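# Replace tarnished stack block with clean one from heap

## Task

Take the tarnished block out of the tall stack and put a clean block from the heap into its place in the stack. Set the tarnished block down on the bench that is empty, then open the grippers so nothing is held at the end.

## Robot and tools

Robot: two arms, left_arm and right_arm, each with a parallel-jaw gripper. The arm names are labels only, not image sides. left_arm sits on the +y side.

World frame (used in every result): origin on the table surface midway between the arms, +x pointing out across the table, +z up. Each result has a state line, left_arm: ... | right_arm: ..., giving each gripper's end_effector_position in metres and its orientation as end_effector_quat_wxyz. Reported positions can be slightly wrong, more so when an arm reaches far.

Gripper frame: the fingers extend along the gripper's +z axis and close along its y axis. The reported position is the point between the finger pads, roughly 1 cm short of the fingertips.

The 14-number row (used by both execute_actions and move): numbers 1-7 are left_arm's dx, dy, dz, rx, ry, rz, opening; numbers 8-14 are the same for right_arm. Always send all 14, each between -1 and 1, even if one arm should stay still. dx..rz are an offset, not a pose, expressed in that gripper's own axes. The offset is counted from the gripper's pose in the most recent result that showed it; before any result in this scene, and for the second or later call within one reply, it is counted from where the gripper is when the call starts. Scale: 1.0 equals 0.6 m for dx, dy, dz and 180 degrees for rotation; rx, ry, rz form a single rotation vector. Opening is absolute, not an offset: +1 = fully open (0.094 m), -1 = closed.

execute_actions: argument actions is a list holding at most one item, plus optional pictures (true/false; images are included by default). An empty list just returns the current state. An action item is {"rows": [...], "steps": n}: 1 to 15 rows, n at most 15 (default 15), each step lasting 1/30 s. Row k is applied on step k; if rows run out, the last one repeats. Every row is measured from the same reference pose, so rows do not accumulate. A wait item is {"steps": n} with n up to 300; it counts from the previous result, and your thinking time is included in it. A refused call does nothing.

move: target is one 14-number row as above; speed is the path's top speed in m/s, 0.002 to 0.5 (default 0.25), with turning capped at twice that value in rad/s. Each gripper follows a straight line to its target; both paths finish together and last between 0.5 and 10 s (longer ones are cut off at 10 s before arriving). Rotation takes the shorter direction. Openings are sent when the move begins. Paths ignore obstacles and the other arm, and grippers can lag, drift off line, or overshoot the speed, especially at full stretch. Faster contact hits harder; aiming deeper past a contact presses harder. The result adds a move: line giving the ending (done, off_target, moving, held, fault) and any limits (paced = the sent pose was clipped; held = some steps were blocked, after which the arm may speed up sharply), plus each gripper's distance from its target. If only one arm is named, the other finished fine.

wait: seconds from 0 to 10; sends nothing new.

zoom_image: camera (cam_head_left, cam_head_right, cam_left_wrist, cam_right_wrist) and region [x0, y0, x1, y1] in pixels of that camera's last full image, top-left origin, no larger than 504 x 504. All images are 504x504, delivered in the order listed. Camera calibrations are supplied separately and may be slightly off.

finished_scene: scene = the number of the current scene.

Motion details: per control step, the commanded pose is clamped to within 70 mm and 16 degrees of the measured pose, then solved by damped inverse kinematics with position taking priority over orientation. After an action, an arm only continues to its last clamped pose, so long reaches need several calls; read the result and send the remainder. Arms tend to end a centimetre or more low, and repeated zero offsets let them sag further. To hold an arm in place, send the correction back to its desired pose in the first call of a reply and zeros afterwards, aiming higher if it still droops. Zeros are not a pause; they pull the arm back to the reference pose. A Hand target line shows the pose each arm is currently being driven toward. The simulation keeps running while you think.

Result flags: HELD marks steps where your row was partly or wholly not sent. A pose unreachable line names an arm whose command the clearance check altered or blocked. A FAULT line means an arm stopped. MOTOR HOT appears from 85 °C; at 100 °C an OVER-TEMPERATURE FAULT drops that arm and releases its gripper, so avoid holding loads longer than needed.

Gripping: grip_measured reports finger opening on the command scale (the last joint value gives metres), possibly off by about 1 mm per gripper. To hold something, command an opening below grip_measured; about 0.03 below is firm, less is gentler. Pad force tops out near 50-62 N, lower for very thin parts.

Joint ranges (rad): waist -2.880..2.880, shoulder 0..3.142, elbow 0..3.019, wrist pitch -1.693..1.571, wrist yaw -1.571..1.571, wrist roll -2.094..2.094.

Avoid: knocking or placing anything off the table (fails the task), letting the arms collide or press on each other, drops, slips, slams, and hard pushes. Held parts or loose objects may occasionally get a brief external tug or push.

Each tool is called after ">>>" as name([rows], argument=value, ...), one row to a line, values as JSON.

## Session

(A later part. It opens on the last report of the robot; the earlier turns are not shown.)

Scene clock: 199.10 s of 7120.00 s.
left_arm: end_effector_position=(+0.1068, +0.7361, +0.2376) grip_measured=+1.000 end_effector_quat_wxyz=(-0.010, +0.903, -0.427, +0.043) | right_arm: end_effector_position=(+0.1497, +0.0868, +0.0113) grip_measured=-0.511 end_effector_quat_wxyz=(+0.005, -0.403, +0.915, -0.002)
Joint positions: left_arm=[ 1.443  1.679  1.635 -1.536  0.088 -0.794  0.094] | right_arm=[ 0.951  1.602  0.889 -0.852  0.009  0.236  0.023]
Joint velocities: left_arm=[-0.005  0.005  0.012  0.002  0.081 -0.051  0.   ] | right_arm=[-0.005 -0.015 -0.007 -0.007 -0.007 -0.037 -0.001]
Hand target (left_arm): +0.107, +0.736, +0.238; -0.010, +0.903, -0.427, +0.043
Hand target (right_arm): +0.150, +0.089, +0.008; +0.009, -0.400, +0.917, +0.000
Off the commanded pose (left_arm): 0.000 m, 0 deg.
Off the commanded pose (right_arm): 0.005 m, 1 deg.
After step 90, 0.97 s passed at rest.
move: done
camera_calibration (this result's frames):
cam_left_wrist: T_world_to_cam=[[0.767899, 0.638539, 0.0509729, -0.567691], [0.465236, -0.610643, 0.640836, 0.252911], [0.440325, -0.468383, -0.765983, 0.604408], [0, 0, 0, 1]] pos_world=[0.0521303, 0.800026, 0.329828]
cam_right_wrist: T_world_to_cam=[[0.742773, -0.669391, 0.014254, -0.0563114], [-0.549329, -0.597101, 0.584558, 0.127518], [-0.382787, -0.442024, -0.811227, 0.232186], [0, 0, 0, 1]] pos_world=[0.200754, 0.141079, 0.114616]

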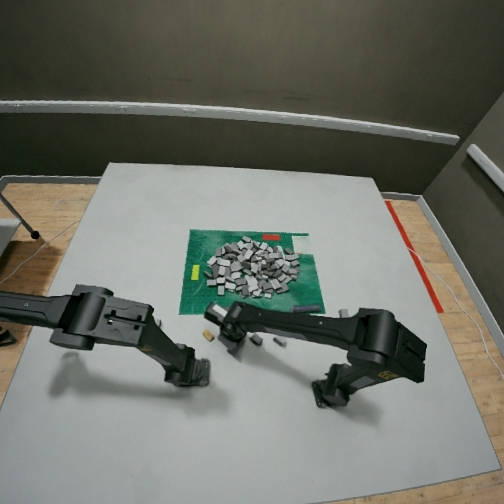

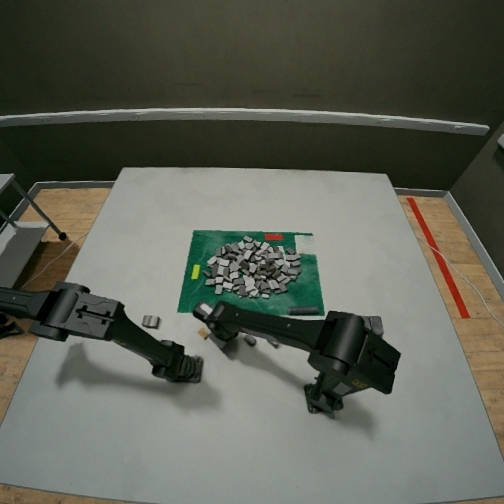

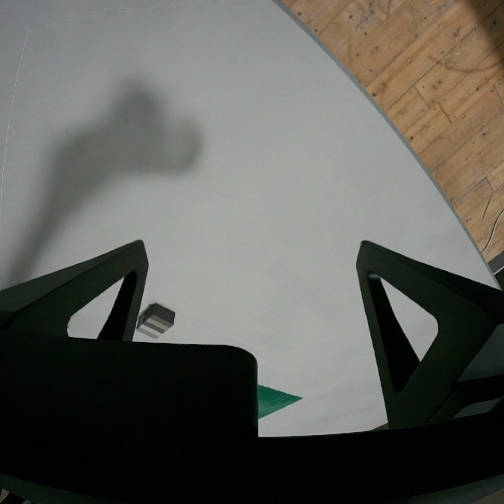

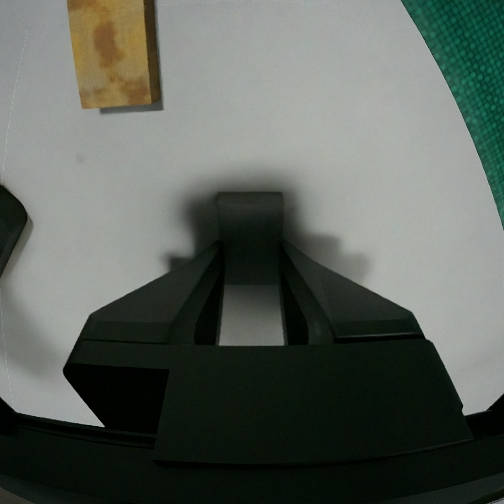

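>>> execute_actions([
  {"rows":[[0,0,0,0,0,0,1,0,0,0.017,0,0,0,-0.56]]},
], pictures=false)

>>> execute_actions([
  {"rows":[[0,0,0,0,0,0,1,0,0,0,0,0,0,0]]},
], pictures=false)

>>> move(target=[0,0,0,0,0,0,1,-0.04,0.005,-0.18,0,-0.02,0,0.3], speed=0.15)

>>> move(target=[0,0,0,0,0,0,1,0.1,-0.1,-0.01,0,0,0.503,0.3], speed=0.4)

Scene clock: 206.50 s of 7120.00 s.
left_arm: end_effector_position=(+0.1068, +0.7361, +0.2376) grip_measured=+1.000 end_effector_quat_wxyz=(-0.010, +0.903, -0.427, +0.043) | right_arm: end_effector_position=(+0.1503, +0.0879, +0.0112) grip_measured=-0.511 end_effector_quat_wxyz=(+0.007, -0.403, +0.915, -0.000)
Joint positions: left_arm=[ 1.443  1.679  1.635 -1.536  0.088 -0.794  0.094] | right_arm=[ 0.951  1.602  0.889 -0.847  0.009  0.236  0.023]
Joint velocities: left_arm=[-0.005 -0.005  0.012 -0.002 -0.051  0.066  0.   ] | right_arm=[-0.024  0.005 -0.012 -0.012 -0.022 -0.022 -0.   ]
Hand target (left_arm): +0.107, +0.736, +0.238; -0.010, +0.903, -0.427, +0.043
Hand target (right_arm): +0.150, +0.087, +0.002; +0.005, -0.403, +0.915, -0.002
Off the commanded pose (left_arm): 0.000 m, 0 deg.
Off the commanded pose (right_arm): 0.010 m, 0 deg.
Steps of this call (steps 1 to 90: nothing new was sent; then 3.90 s passed at rest; steps 91 to 105: all 15 steps of this action). Readings (end_effector_position):
91: left_arm (+0.1068, +0.7361, +0.2376) | right_arm (+0.1498, +0.0870, +0.0112)
92: left_arm (+0.1068, +0.7361, +0.2376) | right_arm (+0.1500, +0.0874, +0.0112)
94: left_arm (+0.1068, +0.7361, +0.2376) | right_arm (+0.1502, +0.0878, +0.0112)
98: left_arm (+0.1068, +0.7361, +0.2376) | right_arm (+0.1503, +0.0879, +0.0112)
105: the state above

Scene clock: 207.00 s of 7120.00 s.
left_arm: end_effector_position=(+0.1068, +0.7361, +0.2376) grip_measured=+1.000 end_effector_quat_wxyz=(-0.010, +0.903, -0.427, +0.043) | right_arm: end_effector_position=(+0.1503, +0.0879, +0.0112) grip_measured=-0.002 end_effector_quat_wxyz=(+0.007, -0.403, +0.915, -0.000)
Joint positions: left_arm=[ 1.443  1.679  1.635 -1.536  0.088 -0.794  0.094] | right_arm=[ 0.951  1.602  0.889 -0.847  0.009  0.236  0.047]
Joint velocities: left_arm=[-0.015 -0.005 -0.002 -0.012 -0.037  0.007  0.   ] | right_arm=[ 0.015 -0.005  0.002 -0.022  0.066  0.022 -0.001]
Hand target (left_arm): +0.107, +0.736, +0.238; -0.010, +0.903, -0.427, +0.043
Hand target (right_arm): +0.150, +0.088, +0.011; +0.007, -0.403, +0.915, -0.000
Off the commanded pose (left_arm): 0.000 m, 0 deg.
Off the commanded pose (right_arm): 0.000 m, 0 deg.
Steps of this call (steps 1 to 15: all 15 steps of this action). Readings (end_effector_position):
1: left_arm (+0.1068, +0.7361, +0.2376) | right_arm (+0.1503, +0.0879, +0.0112)
2: left_arm (+0.1068, +0.7361, +0.2376) | right_arm (+0.1503, +0.0879, +0.0112)
4: left_arm (+0.1068, +0.7361, +0.2376) | right_arm (+0.1503, +0.0879, +0.0112)
8: left_arm (+0.1068, +0.7361, +0.2376) | right_arm (+0.1503, +0.0879, +0.0112)
15: the state above

Scene clock: 208.33 s of 7120.00 s.
left_arm: end_effector_position=(+0.1068, +0.7361, +0.2376) grip_measured=+1.000 end_effector_quat_wxyz=(-0.010, +0.903, -0.427, +0.043) | right_arm: end_effector_position=(+0.1547, +0.0923, +0.0953) grip_measured=+0.298 end_effector_quat_wxyz=(+0.014, -0.403, +0.915, -0.001)
Joint positions: left_arm=[ 1.443  1.679  1.635 -1.536  0.088 -0.794  0.094] | right_arm=[ 0.951  1.474  1.005 -1.079  0.019  0.236  0.061]
Joint velocities: left_arm=[-0.005 -0.005 -0.022 -0.002  0.051  0.022  0.   ] | right_arm=[-0.005  0.005  0.007 -0.012  0.037 -0.051 -0.   ]
Hand target (left_arm): +0.107, +0.736, +0.238; -0.010, +0.903, -0.427, +0.043
Hand target (right_arm): +0.164, +0.107, +0.119; +0.036, -0.402, +0.915, +0.013
Off the commanded pose (left_arm): 0.000 m, 0 deg.
Off the commanded pose (right_arm): 0.029 m, 3 deg.
move: off_target (right_arm)
camera_calibration (this result's frames):
cam_left_wrist: T_world_to_cam=[[0.767899, 0.638539, 0.0509729, -0.567691], [0.465236, -0.610643, 0.640836, 0.252911], [0.440325, -0.468383, -0.765983, 0.604408], [0, 0, 0, 1]] pos_world=[0.0521303, 0.800026, 0.329828]
cam_right_wrist: T_world_to_cam=[[0.742394, -0.669658, 0.0202068, -0.0580363], [-0.559004, -0.602534, 0.56962, 0.087793], [-0.369276, -0.434179, -0.821659, 0.302844], [0, 0, 0, 1]] pos_world=[0.203995, 0.145522, 0.199998]

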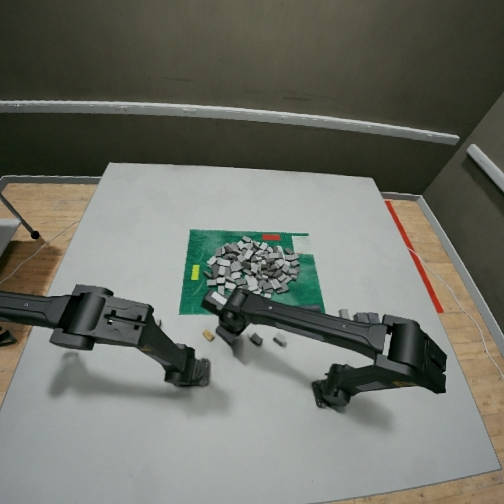

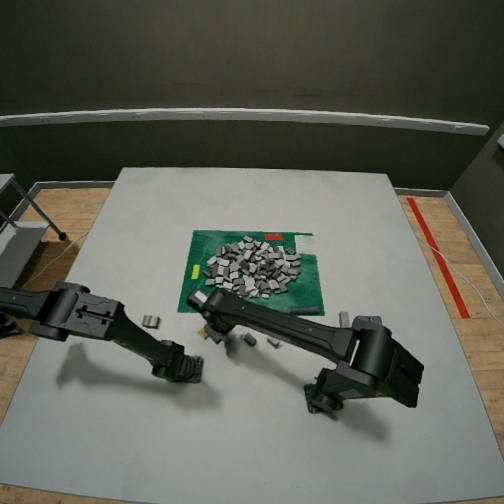

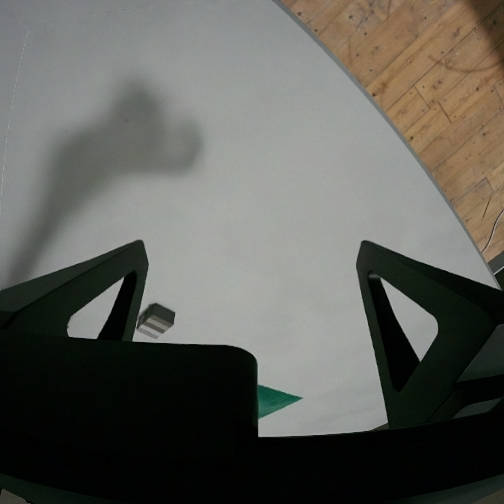

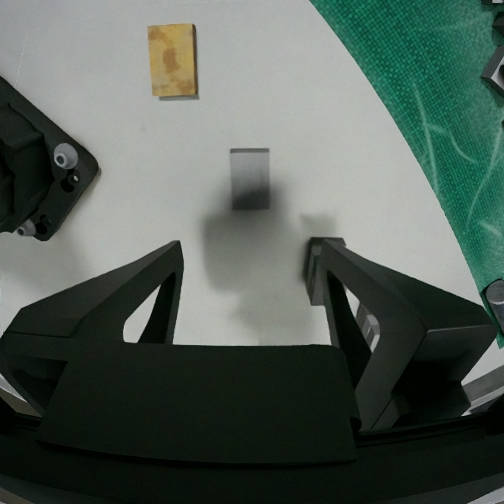

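Scene clock: 210.97 s of 7120.00 s.
left_arm: end_effector_position=(+0.1068, +0.7361, +0.2376) grip_measured=+1.000 end_effector_quat_wxyz=(-0.010, +0.903, -0.427, +0.043) | right_arm: end_effector_position=(+0.1598, +0.0133, +0.0964) grip_measured=+0.298 end_effector_quat_wxyz=(+0.011, +0.357, +0.934, +0.009)
Joint positions: left_arm=[ 1.443  1.679  1.635 -1.536  0.088 -0.794  0.094] | right_arm=[ 0.822  1.307  0.841 -1.082  0.017  1.667  0.061]
Joint velocities: left_arm=[-0.005 -0.005  0.007  0.002  0.037 -0.022  0.   ] | right_arm=[ 0.005 -0.015 -0.002 -0.017  0.007  0.022 -0.   ]
Hand target (left_arm): +0.107, +0.736, +0.238; -0.010, +0.903, -0.427, +0.043
Hand target (right_arm): +0.159, +0.007, +0.100; +0.010, +0.367, +0.930, +0.009
Off the commanded pose (left_arm): 0.000 m, 0 deg.
Off the commanded pose (right_arm): 0.007 m, 1 deg.
move: done
camera_calibration (this result's frames):
cam_left_wrist: T_world_to_cam=[[0.767899, 0.638539, 0.0509729, -0.567691], [0.465236, -0.610643, 0.640836, 0.252911], [0.440325, -0.468383, -0.765983, 0.604408], [0, 0, 0, 1]] pos_world=[0.0521303, 0.800026, 0.329828]
cam_right_wrist: T_world_to_cam=[[-0.661197, -0.750011, -0.0173547, 0.114185], [-0.618254, 0.531647, 0.57889, 0.0359604], [-0.424948, 0.39349, -0.815221, 0.268546], [0, 0, 0, 1]] pos_world=[0.211849, -0.0391487, 0.200089]

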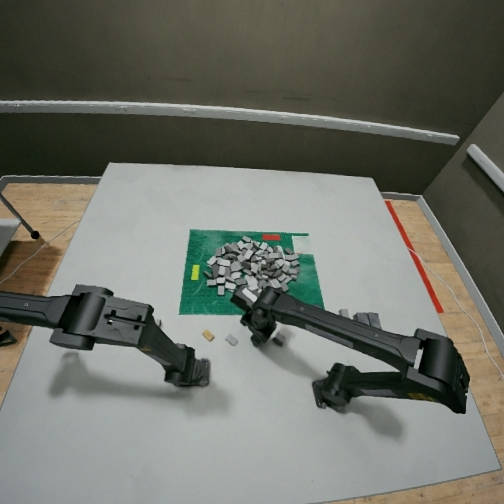

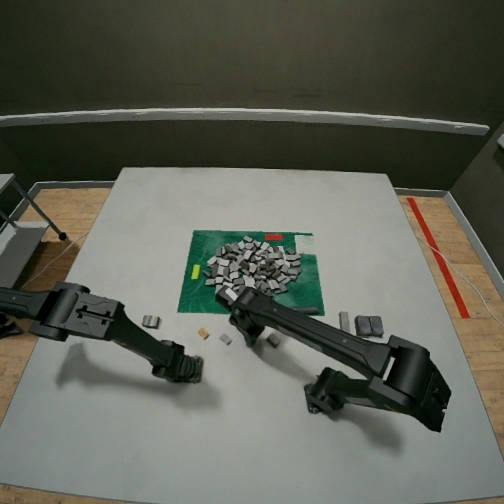

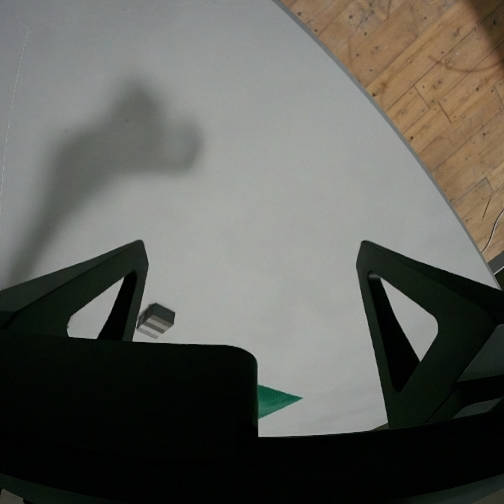

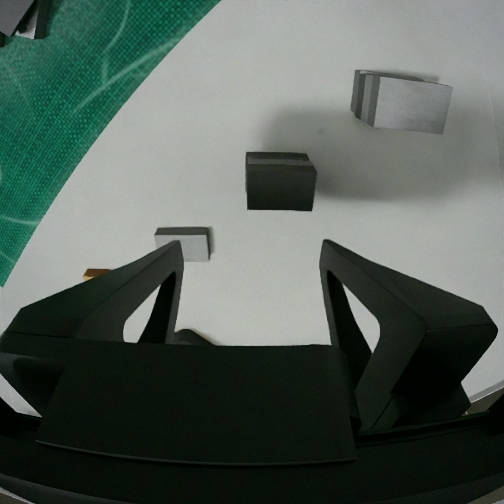

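>>> move(target=[0,0,0,0,0,0,1,0.001,-0.027,0.155,0.003,0.002,0.007,0.4], speed=0.08)

Scene clock: 216.00 s of 7120.00 s.
left_arm: end_effector_position=(+0.1068, +0.7361, +0.2376) grip_measured=+1.000 end_effector_quat_wxyz=(-0.010, +0.903, -0.427, +0.043) | right_arm: end_effector_position=(+0.1493, +0.0001, +0.0070) grip_measured=+0.398 end_effector_quat_wxyz=(+0.007, +0.364, +0.931, +0.003)
Joint positions: left_arm=[ 1.443  1.679  1.635 -1.536  0.088 -0.794  0.094] | right_arm=[ 0.822  1.437  0.681 -0.806  0.013  1.681  0.066]
Joint velocities: left_arm=[-0.005 -0.015  0.007  0.002 -0.051 -0.051  0.   ] | right_arm=[-0.005 -0.005  0.017 -0.002 -0.007 -0.081 -0.001]
Hand target (left_arm): +0.107, +0.736, +0.238; -0.010, +0.903, -0.427, +0.043
Hand target (right_arm): +0.149, +0.002, +0.004; +0.006, +0.367, +0.930, +0.006
Off the commanded pose (left_arm): 0.000 m, 0 deg.
Off the commanded pose (right_arm): 0.005 m, 1 deg.
After step 90, 0.50 s passed at rest.
move: done
camera_calibration (this result's frames):
cam_left_wrist: T_world_to_cam=[[0.767899, 0.638539, 0.0509729, -0.567691], [0.465236, -0.610643, 0.640836, 0.252911], [0.440325, -0.468383, -0.765983, 0.604408], [0, 0, 0, 1]] pos_world=[0.0521303, 0.800026, 0.329828]
cam_right_wrist: T_world_to_cam=[[-0.672355, -0.740222, -0.00317597, 0.0974177], [-0.603779, 0.545929, 0.580872, 0.0860914], [-0.42824, 0.39247, -0.813989, 0.196898], [0, 0, 0, 1]] pos_world=[0.201799, -0.0521657, 0.110574]

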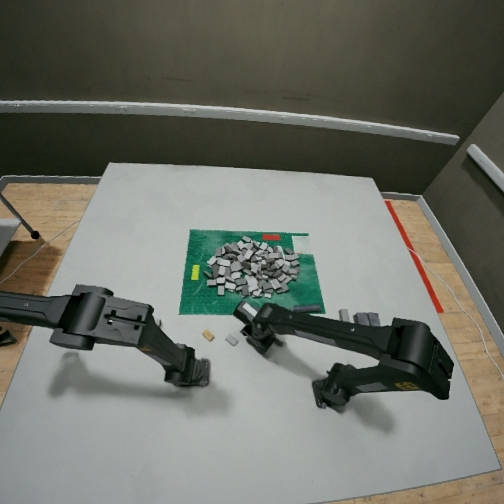

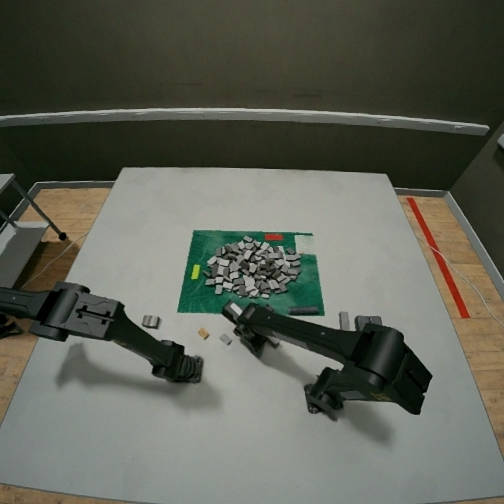

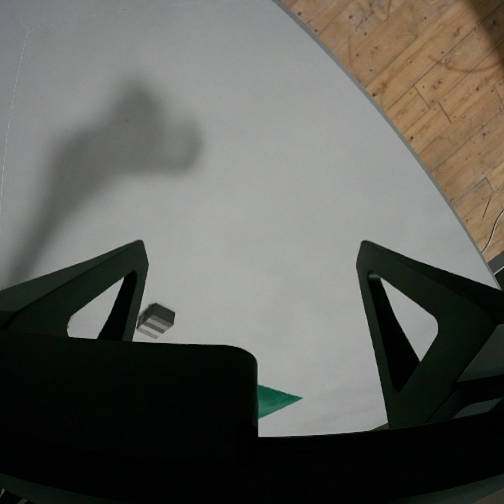

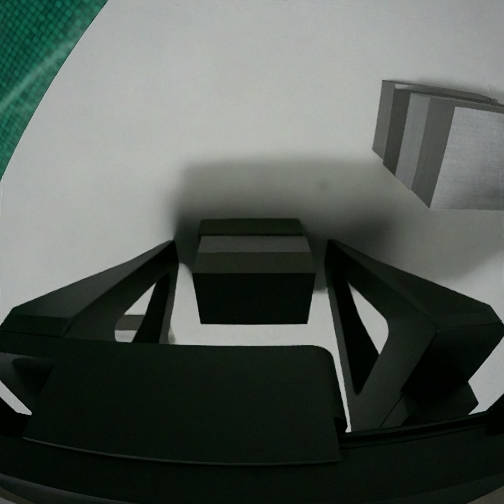

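>>> execute_actions([
  {"rows":[[0,0,0,0,0,0,1,0,0,0,0,0,0,-0.22]]},
], pictures=false)

>>> move(target=[0,0,0,0,0,0,1,0,0.035,-0.11,-0.02,0,0,-0.22], speed=0.1)

>>> move(target=[0,0,0,0,0,0,1,0.104,0.148,-0.025,-0.012,0.004,0,-0.22], speed=0.15)

Scene clock: 222.73 s of 7120.00 s.
left_arm: end_effector_position=(+0.1068, +0.7361, +0.2376) grip_measured=+1.000 end_effector_quat_wxyz=(-0.010, +0.903, -0.427, +0.043) | right_arm: end_effector_position=(+0.1493, +0.0001, +0.0070) grip_measured=-0.152 end_effector_quat_wxyz=(+0.007, +0.364, +0.931, +0.003)
Joint positions: left_arm=[ 1.443  1.679  1.635 -1.536  0.088 -0.794  0.094] | right_arm=[ 0.822  1.437  0.681 -0.806  0.013  1.682  0.04 ]
Joint velocities: left_arm=[-0.005 -0.015 -0.012 -0.007 -0.007 -0.066  0.   ] | right_arm=[-0.015 -0.005  0.007 -0.017  0.037  0.022 -0.   ]
Hand target (left_arm): +0.107, +0.736, +0.238; -0.010, +0.903, -0.427, +0.043
Hand target (right_arm): +0.149, +0.000, +0.007; +0.007, +0.364, +0.931, +0.002
Off the commanded pose (left_arm): 0.000 m, 0 deg.
Off the commanded pose (right_arm): 0.000 m, 0 deg.
Steps of this call (steps 1 to 90: nothing new was sent; then 3.23 s passed at rest; steps 91 to 105: all 15 steps of this action). Readings (end_effector_position):
91: left_arm (+0.1068, +0.7361, +0.2376) | right_arm (+0.1493, +0.0001, +0.0070)
92: left_arm (+0.1068, +0.7361, +0.2376) | right_arm (+0.1493, +0.0001, +0.0070)
94: left_arm (+0.1068, +0.7361, +0.2376) | right_arm (+0.1493, +0.0001, +0.0070)
98: left_arm (+0.1068, +0.7361, +0.2376) | right_arm (+0.1493, +0.0001, +0.0070)
105: the state above

Scene clock: 224.03 s of 7120.00 s.
left_arm: end_effector_position=(+0.1068, +0.7361, +0.2376) grip_measured=+1.000 end_effector_quat_wxyz=(-0.010, +0.903, -0.427, +0.043) | right_arm: end_effector_position=(+0.1463, -0.0046, +0.0458) grip_measured=-0.152 end_effector_quat_wxyz=(+0.008, +0.364, +0.931, -0.001)
Joint positions: left_arm=[ 1.443  1.679  1.635 -1.536  0.088 -0.794  0.094] | right_arm=[ 0.822  1.343  0.719 -0.944  0.015  1.682  0.04 ]
Joint velocities: left_arm=[-0.015 -0.005 -0.012 -0.007 -0.081 -0.007  0.   ] | right_arm=[-0.005 -0.005 -0.022 -0.027 -0.051  0.022 -0.001]
Hand target (left_arm): +0.107, +0.736, +0.238; -0.010, +0.903, -0.427, +0.043
Hand target (right_arm): +0.163, +0.015, +0.073; +0.019, +0.364, +0.931, +0.032
Off the commanded pose (left_arm): 0.000 m, 0 deg.
Off the commanded pose (right_arm): 0.038 m, 4 deg.
move: off_target (right_arm)
camera_calibration (this result's frames):
cam_left_wrist: T_world_to_cam=[[0.767899, 0.638539, 0.0509729, -0.567691], [0.465236, -0.610643, 0.640836, 0.252911], [0.440325, -0.468383, -0.765983, 0.604408], [0, 0, 0, 1]] pos_world=[0.0521303, 0.800026, 0.329828]
cam_right_wrist: T_world_to_cam=[[-0.672647, -0.739958, 0.00265497, 0.0918099], [-0.602534, 0.5498, 0.578509, 0.0642331], [-0.429532, 0.387533, -0.815672, 0.229352], [0, 0, 0, 1]] pos_world=[0.198973, -0.0562614, 0.149673]

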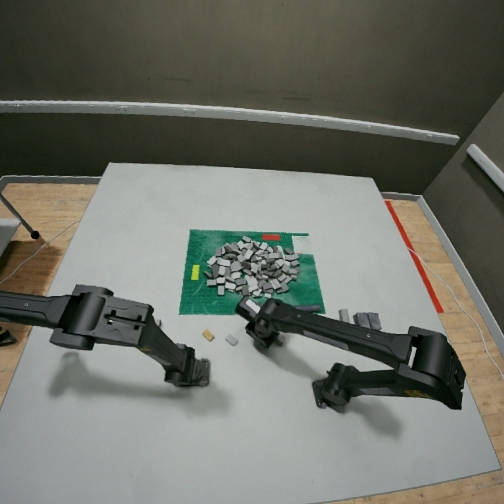

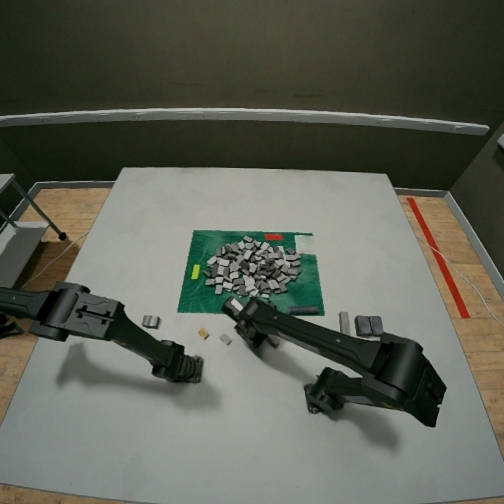

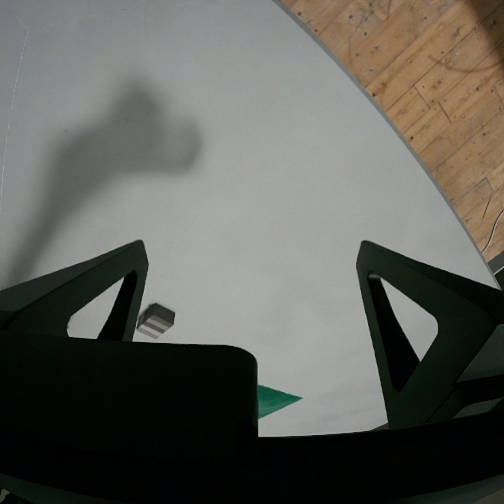

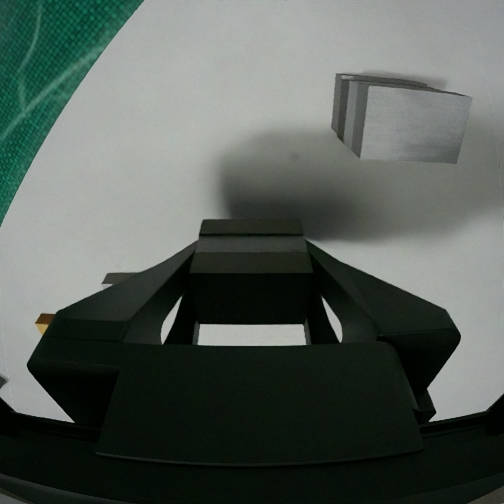

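Scene clock: 225.10 s of 7120.00 s.
left_arm: end_effector_position=(+0.1068, +0.7361, +0.2376) grip_measured=+1.000 end_effector_quat_wxyz=(-0.010, +0.903, -0.427, +0.043) | right_arm: end_effector_position=(+0.1508, +0.0808, +0.0416) grip_measured=-0.152 end_effector_quat_wxyz=(+0.007, +0.362, +0.932, -0.002)
Joint positions: left_arm=[ 1.443  1.679  1.635 -1.536  0.088 -0.794  0.094] | right_arm=[ 0.943  1.54   0.914 -0.947  0.013  1.798  0.04 ]
Joint velocities: left_arm=[-0.005 -0.005  0.002 -0.027 -0.007  0.037  0.   ] | right_arm=[-0.005  0.005  0.007 -0.017 -0.051  0.037  0.   ]
Hand target (left_arm): +0.107, +0.736, +0.238; -0.010, +0.903, -0.427, +0.043
Hand target (right_arm): +0.160, +0.102, +0.061; +0.009, +0.364, +0.931, +0.020
Off the commanded pose (left_arm): 0.000 m, 0 deg.
Off the commanded pose (right_arm): 0.031 m, 2 deg.
move: off_target (right_arm)
camera_calibration (this result's frames):
cam_left_wrist: T_world_to_cam=[[0.767899, 0.638539, 0.0509729, -0.567691], [0.465236, -0.610643, 0.640836, 0.252911], [0.440325, -0.468383, -0.765983, 0.604408], [0, 0, 0, 1]] pos_world=[0.0521303, 0.800026, 0.329828]
cam_right_wrist: T_world_to_cam=[[-0.66923, -0.743032, 0.00581953, 0.157679], [-0.6032, 0.547827, 0.579686, 0.0226294], [-0.433914, 0.384433, -0.814819, 0.195559], [0, 0, 0, 1]] pos_world=[0.204029, 0.0295839, 0.14531]

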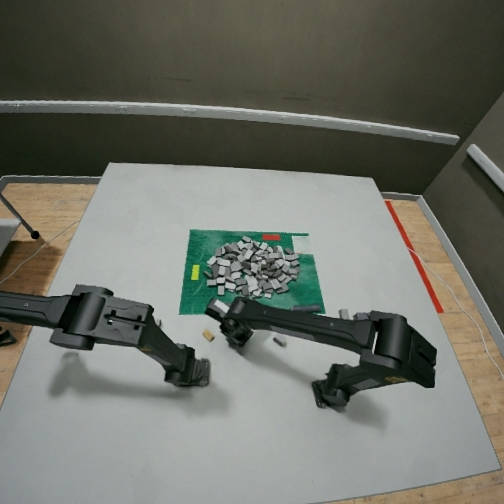

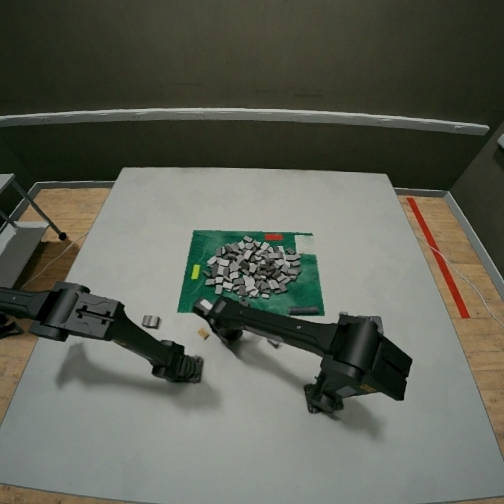

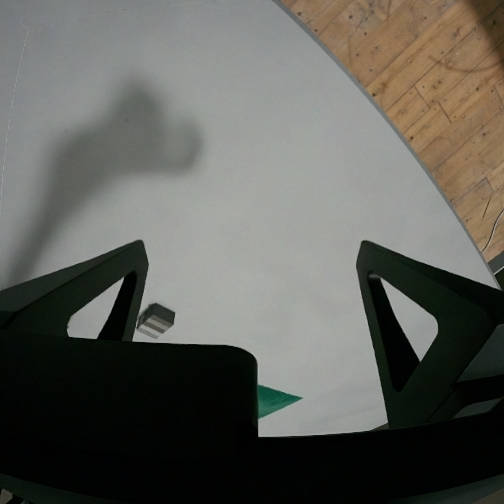

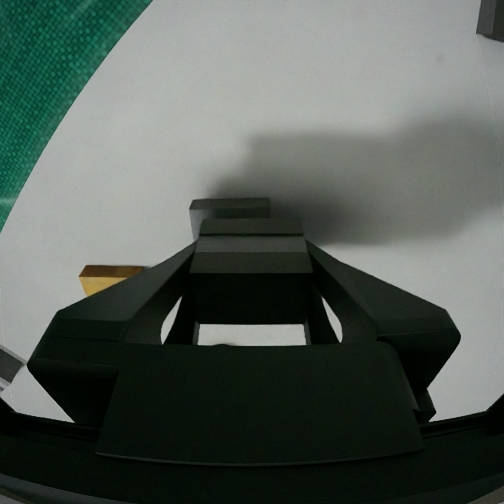

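>>> move(target=[0,0,0,0,0,0,1,0.008,0.023,0.028,-0.004,0,0,-0.22], speed=0.04)

>>> zoom_image(camera="cam_right_wrist", region=[150,150,350,350])

Scene clock: 230.30 s of 7120.00 s.
left_arm: end_effector_position=(+0.1068, +0.7361, +0.2376) grip_measured=+1.000 end_effector_quat_wxyz=(-0.010, +0.903, -0.427, +0.043) | right_arm: end_effector_position=(+0.1529, +0.0844, +0.0210) grip_measured=-0.152 end_effector_quat_wxyz=(+0.005, +0.364, +0.931, -0.010)
Joint positions: left_arm=[ 1.443  1.679  1.635 -1.536  0.088 -0.794  0.094] | right_arm=[ 0.943  1.596  0.914 -0.908  0.013  1.802  0.04 ]
Joint velocities: left_arm=[-0.005  0.015  0.007  0.002 -0.007  0.051  0.   ] | right_arm=[-0.005 -0.005 -0.007  0.012 -0.051  0.007 -0.   ]
Hand target (left_arm): +0.107, +0.736, +0.238; -0.010, +0.903, -0.427, +0.043
Hand target (right_arm): +0.156, +0.094, +0.025; +0.009, +0.362, +0.932, +0.004
Off the commanded pose (left_arm): 0.000 m, 0 deg.
Off the commanded pose (right_arm): 0.011 m, 2 deg.
After step 90, 1.33 s passed at rest.
move: off_target (right_arm)
camera_calibration (this result's frames):
cam_left_wrist: T_world_to_cam=[[0.767899, 0.638539, 0.0509729, -0.567691], [0.465236, -0.610643, 0.640836, 0.252911], [0.440325, -0.468383, -0.765983, 0.604408], [0, 0, 0, 1]] pos_world=[0.0521303, 0.800026, 0.329828]
cam_right_wrist: T_world_to_cam=[[-0.671666, -0.740534, 0.0217688, 0.161659], [-0.596671, 0.558132, 0.576604, 0.0320036], [-0.439144, 0.374296, -0.816734, 0.179992], [0, 0, 0, 1]] pos_world=[0.206719, 0.0344813, 0.125033]

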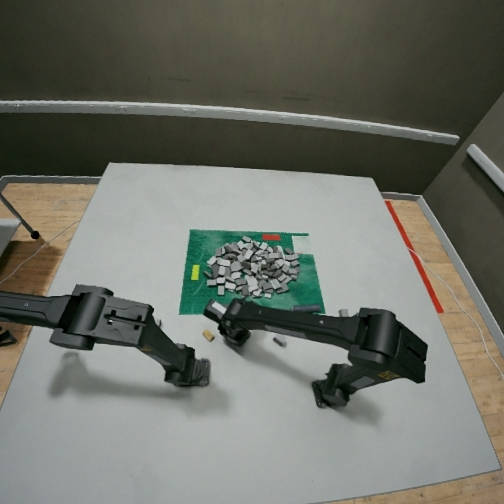

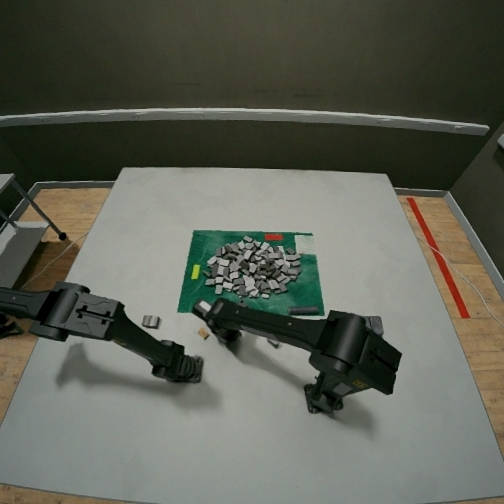

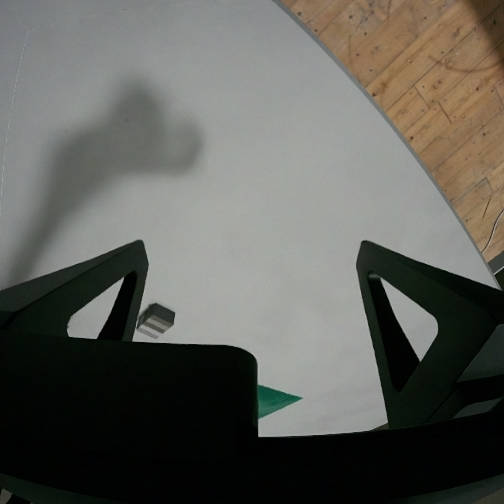

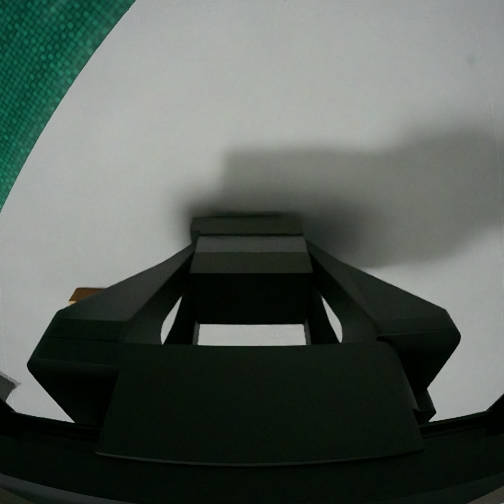

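Region (150, 150, 350, 350) of cam_right_wrist's 504x504 image, scaled by 2.520, with more detail than that image has.

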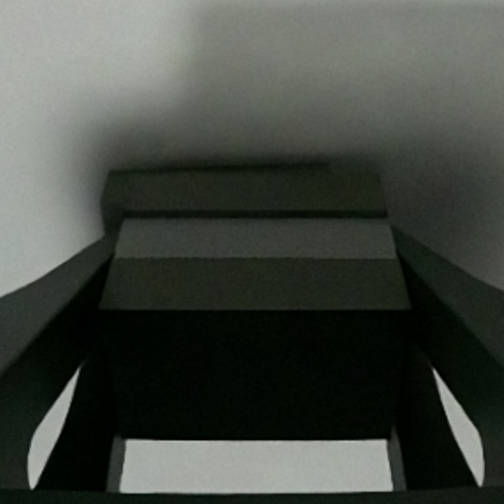

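>>> move(target=[0,0,0,0,0,0,1,0.015,0.045,-0.065,-0.028,0.004,0,-0.22], speed=0.05)

Scene clock: 235.37 s of 7120.00 s.
left_arm: end_effector_position=(+0.1068, +0.7361, +0.2376) grip_measured=+1.000 end_effector_quat_wxyz=(-0.010, +0.903, -0.427, +0.043) | right_arm: end_effector_position=(+0.1531, +0.0840, +0.0267) grip_measured=-0.152 end_effector_quat_wxyz=(+0.007, +0.364, +0.931, -0.006)
Joint positions: left_arm=[ 1.443  1.679  1.635 -1.536  0.088 -0.794  0.094] | right_arm=[ 0.943  1.581  0.914 -0.915  0.016  1.803  0.04 ]
Joint velocities: left_arm=[ 0.005 -0.005 -0.012  0.007  0.066 -0.037  0.   ] | right_arm=[-0.024 -0.005  0.027  0.012  0.007  0.051 -0.001]
Hand target (left_arm): +0.107, +0.736, +0.238; -0.010, +0.903, -0.427, +0.043
Hand target (right_arm): +0.164, +0.110, +0.059; +0.015, +0.364, +0.931, +0.034
Off the commanded pose (left_arm): 0.000 m, 0 deg.
Off the commanded pose (right_arm): 0.044 m, 5 deg.
After step 90, 0.80 s passed at rest.
move: off_target (right_arm)
camera_calibration (this result's frames):
cam_left_wrist: T_world_to_cam=[[0.767899, 0.638539, 0.0509729, -0.567691], [0.465236, -0.610643, 0.640836, 0.252911], [0.440325, -0.468383, -0.765983, 0.604408], [0, 0, 0, 1]] pos_world=[0.0521303, 0.800026, 0.329828]
cam_right_wrist: T_world_to_cam=[[-0.672591, -0.739886, 0.013803, 0.161681], [-0.599376, 0.555611, 0.576233, 0.0297303], [-0.434016, 0.379296, -0.817169, 0.183678], [0, 0, 0, 1]] pos_world=[0.206284, 0.0334383, 0.130733]

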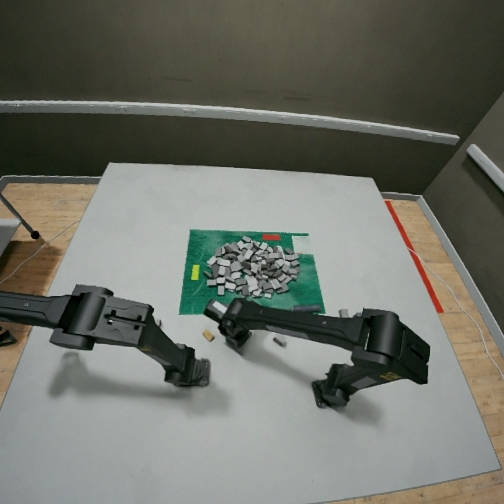

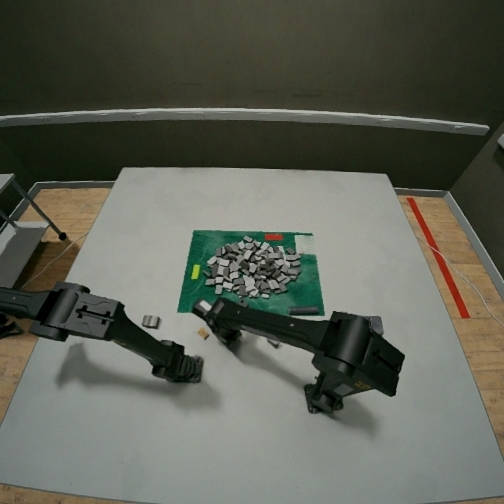

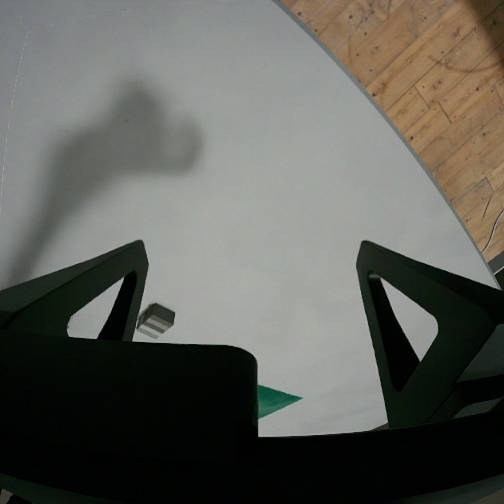

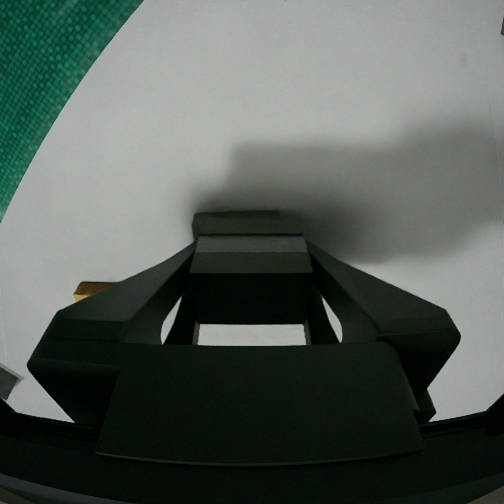

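>>> move(target=[0,0,0,0,0,0,1,0.006,0.016,0.009,-0.0125,0.003,0,-0.22], speed=0.03)

>>> zoom_image(camera="cam_right_wrist", region=[150,150,350,350])

Scene clock: 241.97 s of 7120.00 s.
left_arm: end_effector_position=(+0.1068, +0.7361, +0.2376) grip_measured=+1.000 end_effector_quat_wxyz=(-0.010, +0.903, -0.427, +0.043) | right_arm: end_effector_position=(+0.1558, +0.0888, +0.0214) grip_measured=-0.152 end_effector_quat_wxyz=(+0.009, +0.364, +0.931, +0.005)
Joint positions: left_arm=[ 1.443  1.679  1.635 -1.536  0.088 -0.794  0.094] | right_arm=[ 0.943  1.589  0.907 -0.876  0.016  1.803  0.04 ]
Joint velocities: left_arm=[-0.005 -0.005 -0.002 -0.002 -0.007 -0.007  0.   ] | right_arm=[ 0.005 -0.015 -0.012  0.017  0.007 -0.022  0.   ]
Hand target (left_arm): +0.107, +0.736, +0.238; -0.010, +0.903, -0.427, +0.043
Hand target (right_arm): +0.157, +0.093, +0.021; +0.010, +0.364, +0.931, +0.013
Off the commanded pose (left_arm): 0.000 m, 0 deg.
Off the commanded pose (right_arm): 0.005 m, 1 deg.
After step 90, 2.70 s passed at rest.
move: done
camera_calibration (this result's frames):
cam_left_wrist: T_world_to_cam=[[0.767899, 0.638539, 0.0509729, -0.567691], [0.465236, -0.610643, 0.640836, 0.252911], [0.440325, -0.468383, -0.765983, 0.604408], [0, 0, 0, 1]] pos_world=[0.0521303, 0.800026, 0.329828]
cam_right_wrist: T_world_to_cam=[[-0.672616, -0.739929, -0.00962869, 0.167618], [-0.606208, 0.543504, 0.580617, 0.033795], [-0.424382, 0.396369, -0.81412, 0.175615], [0, 0, 0, 1]] pos_world=[0.207758, 0.0360496, 0.124964]

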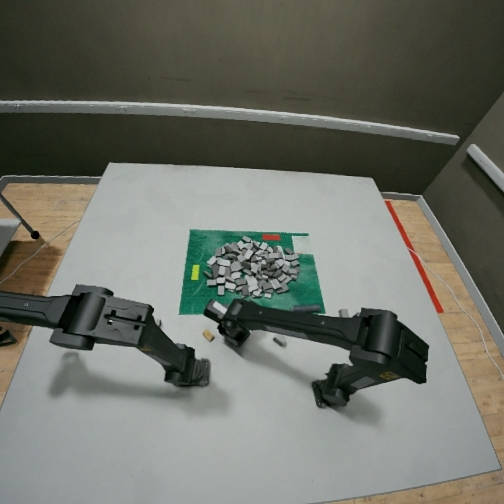

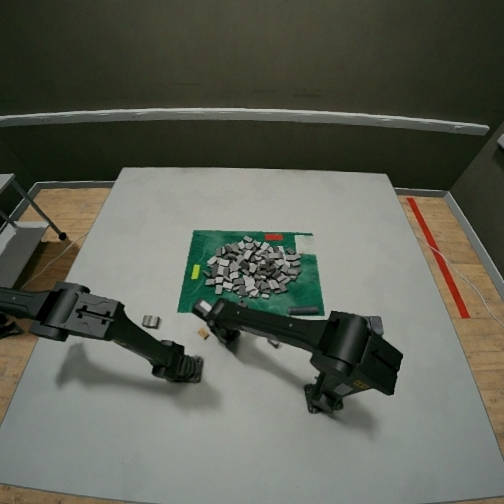

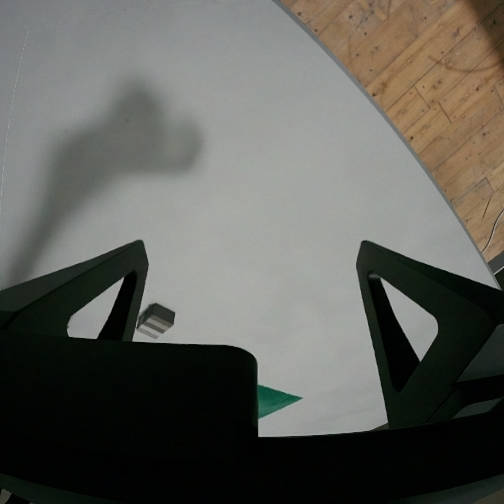

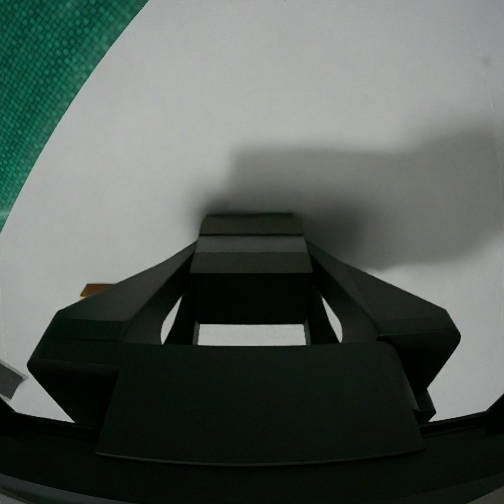

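Region (150, 150, 350, 350) of cam_right_wrist's 504x504 image, scaled by 2.520, with more detail than that image has.

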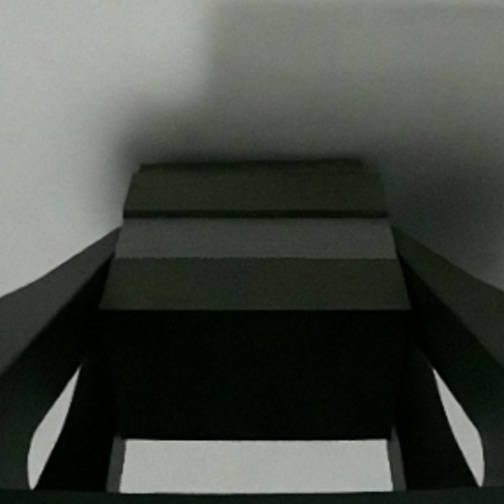

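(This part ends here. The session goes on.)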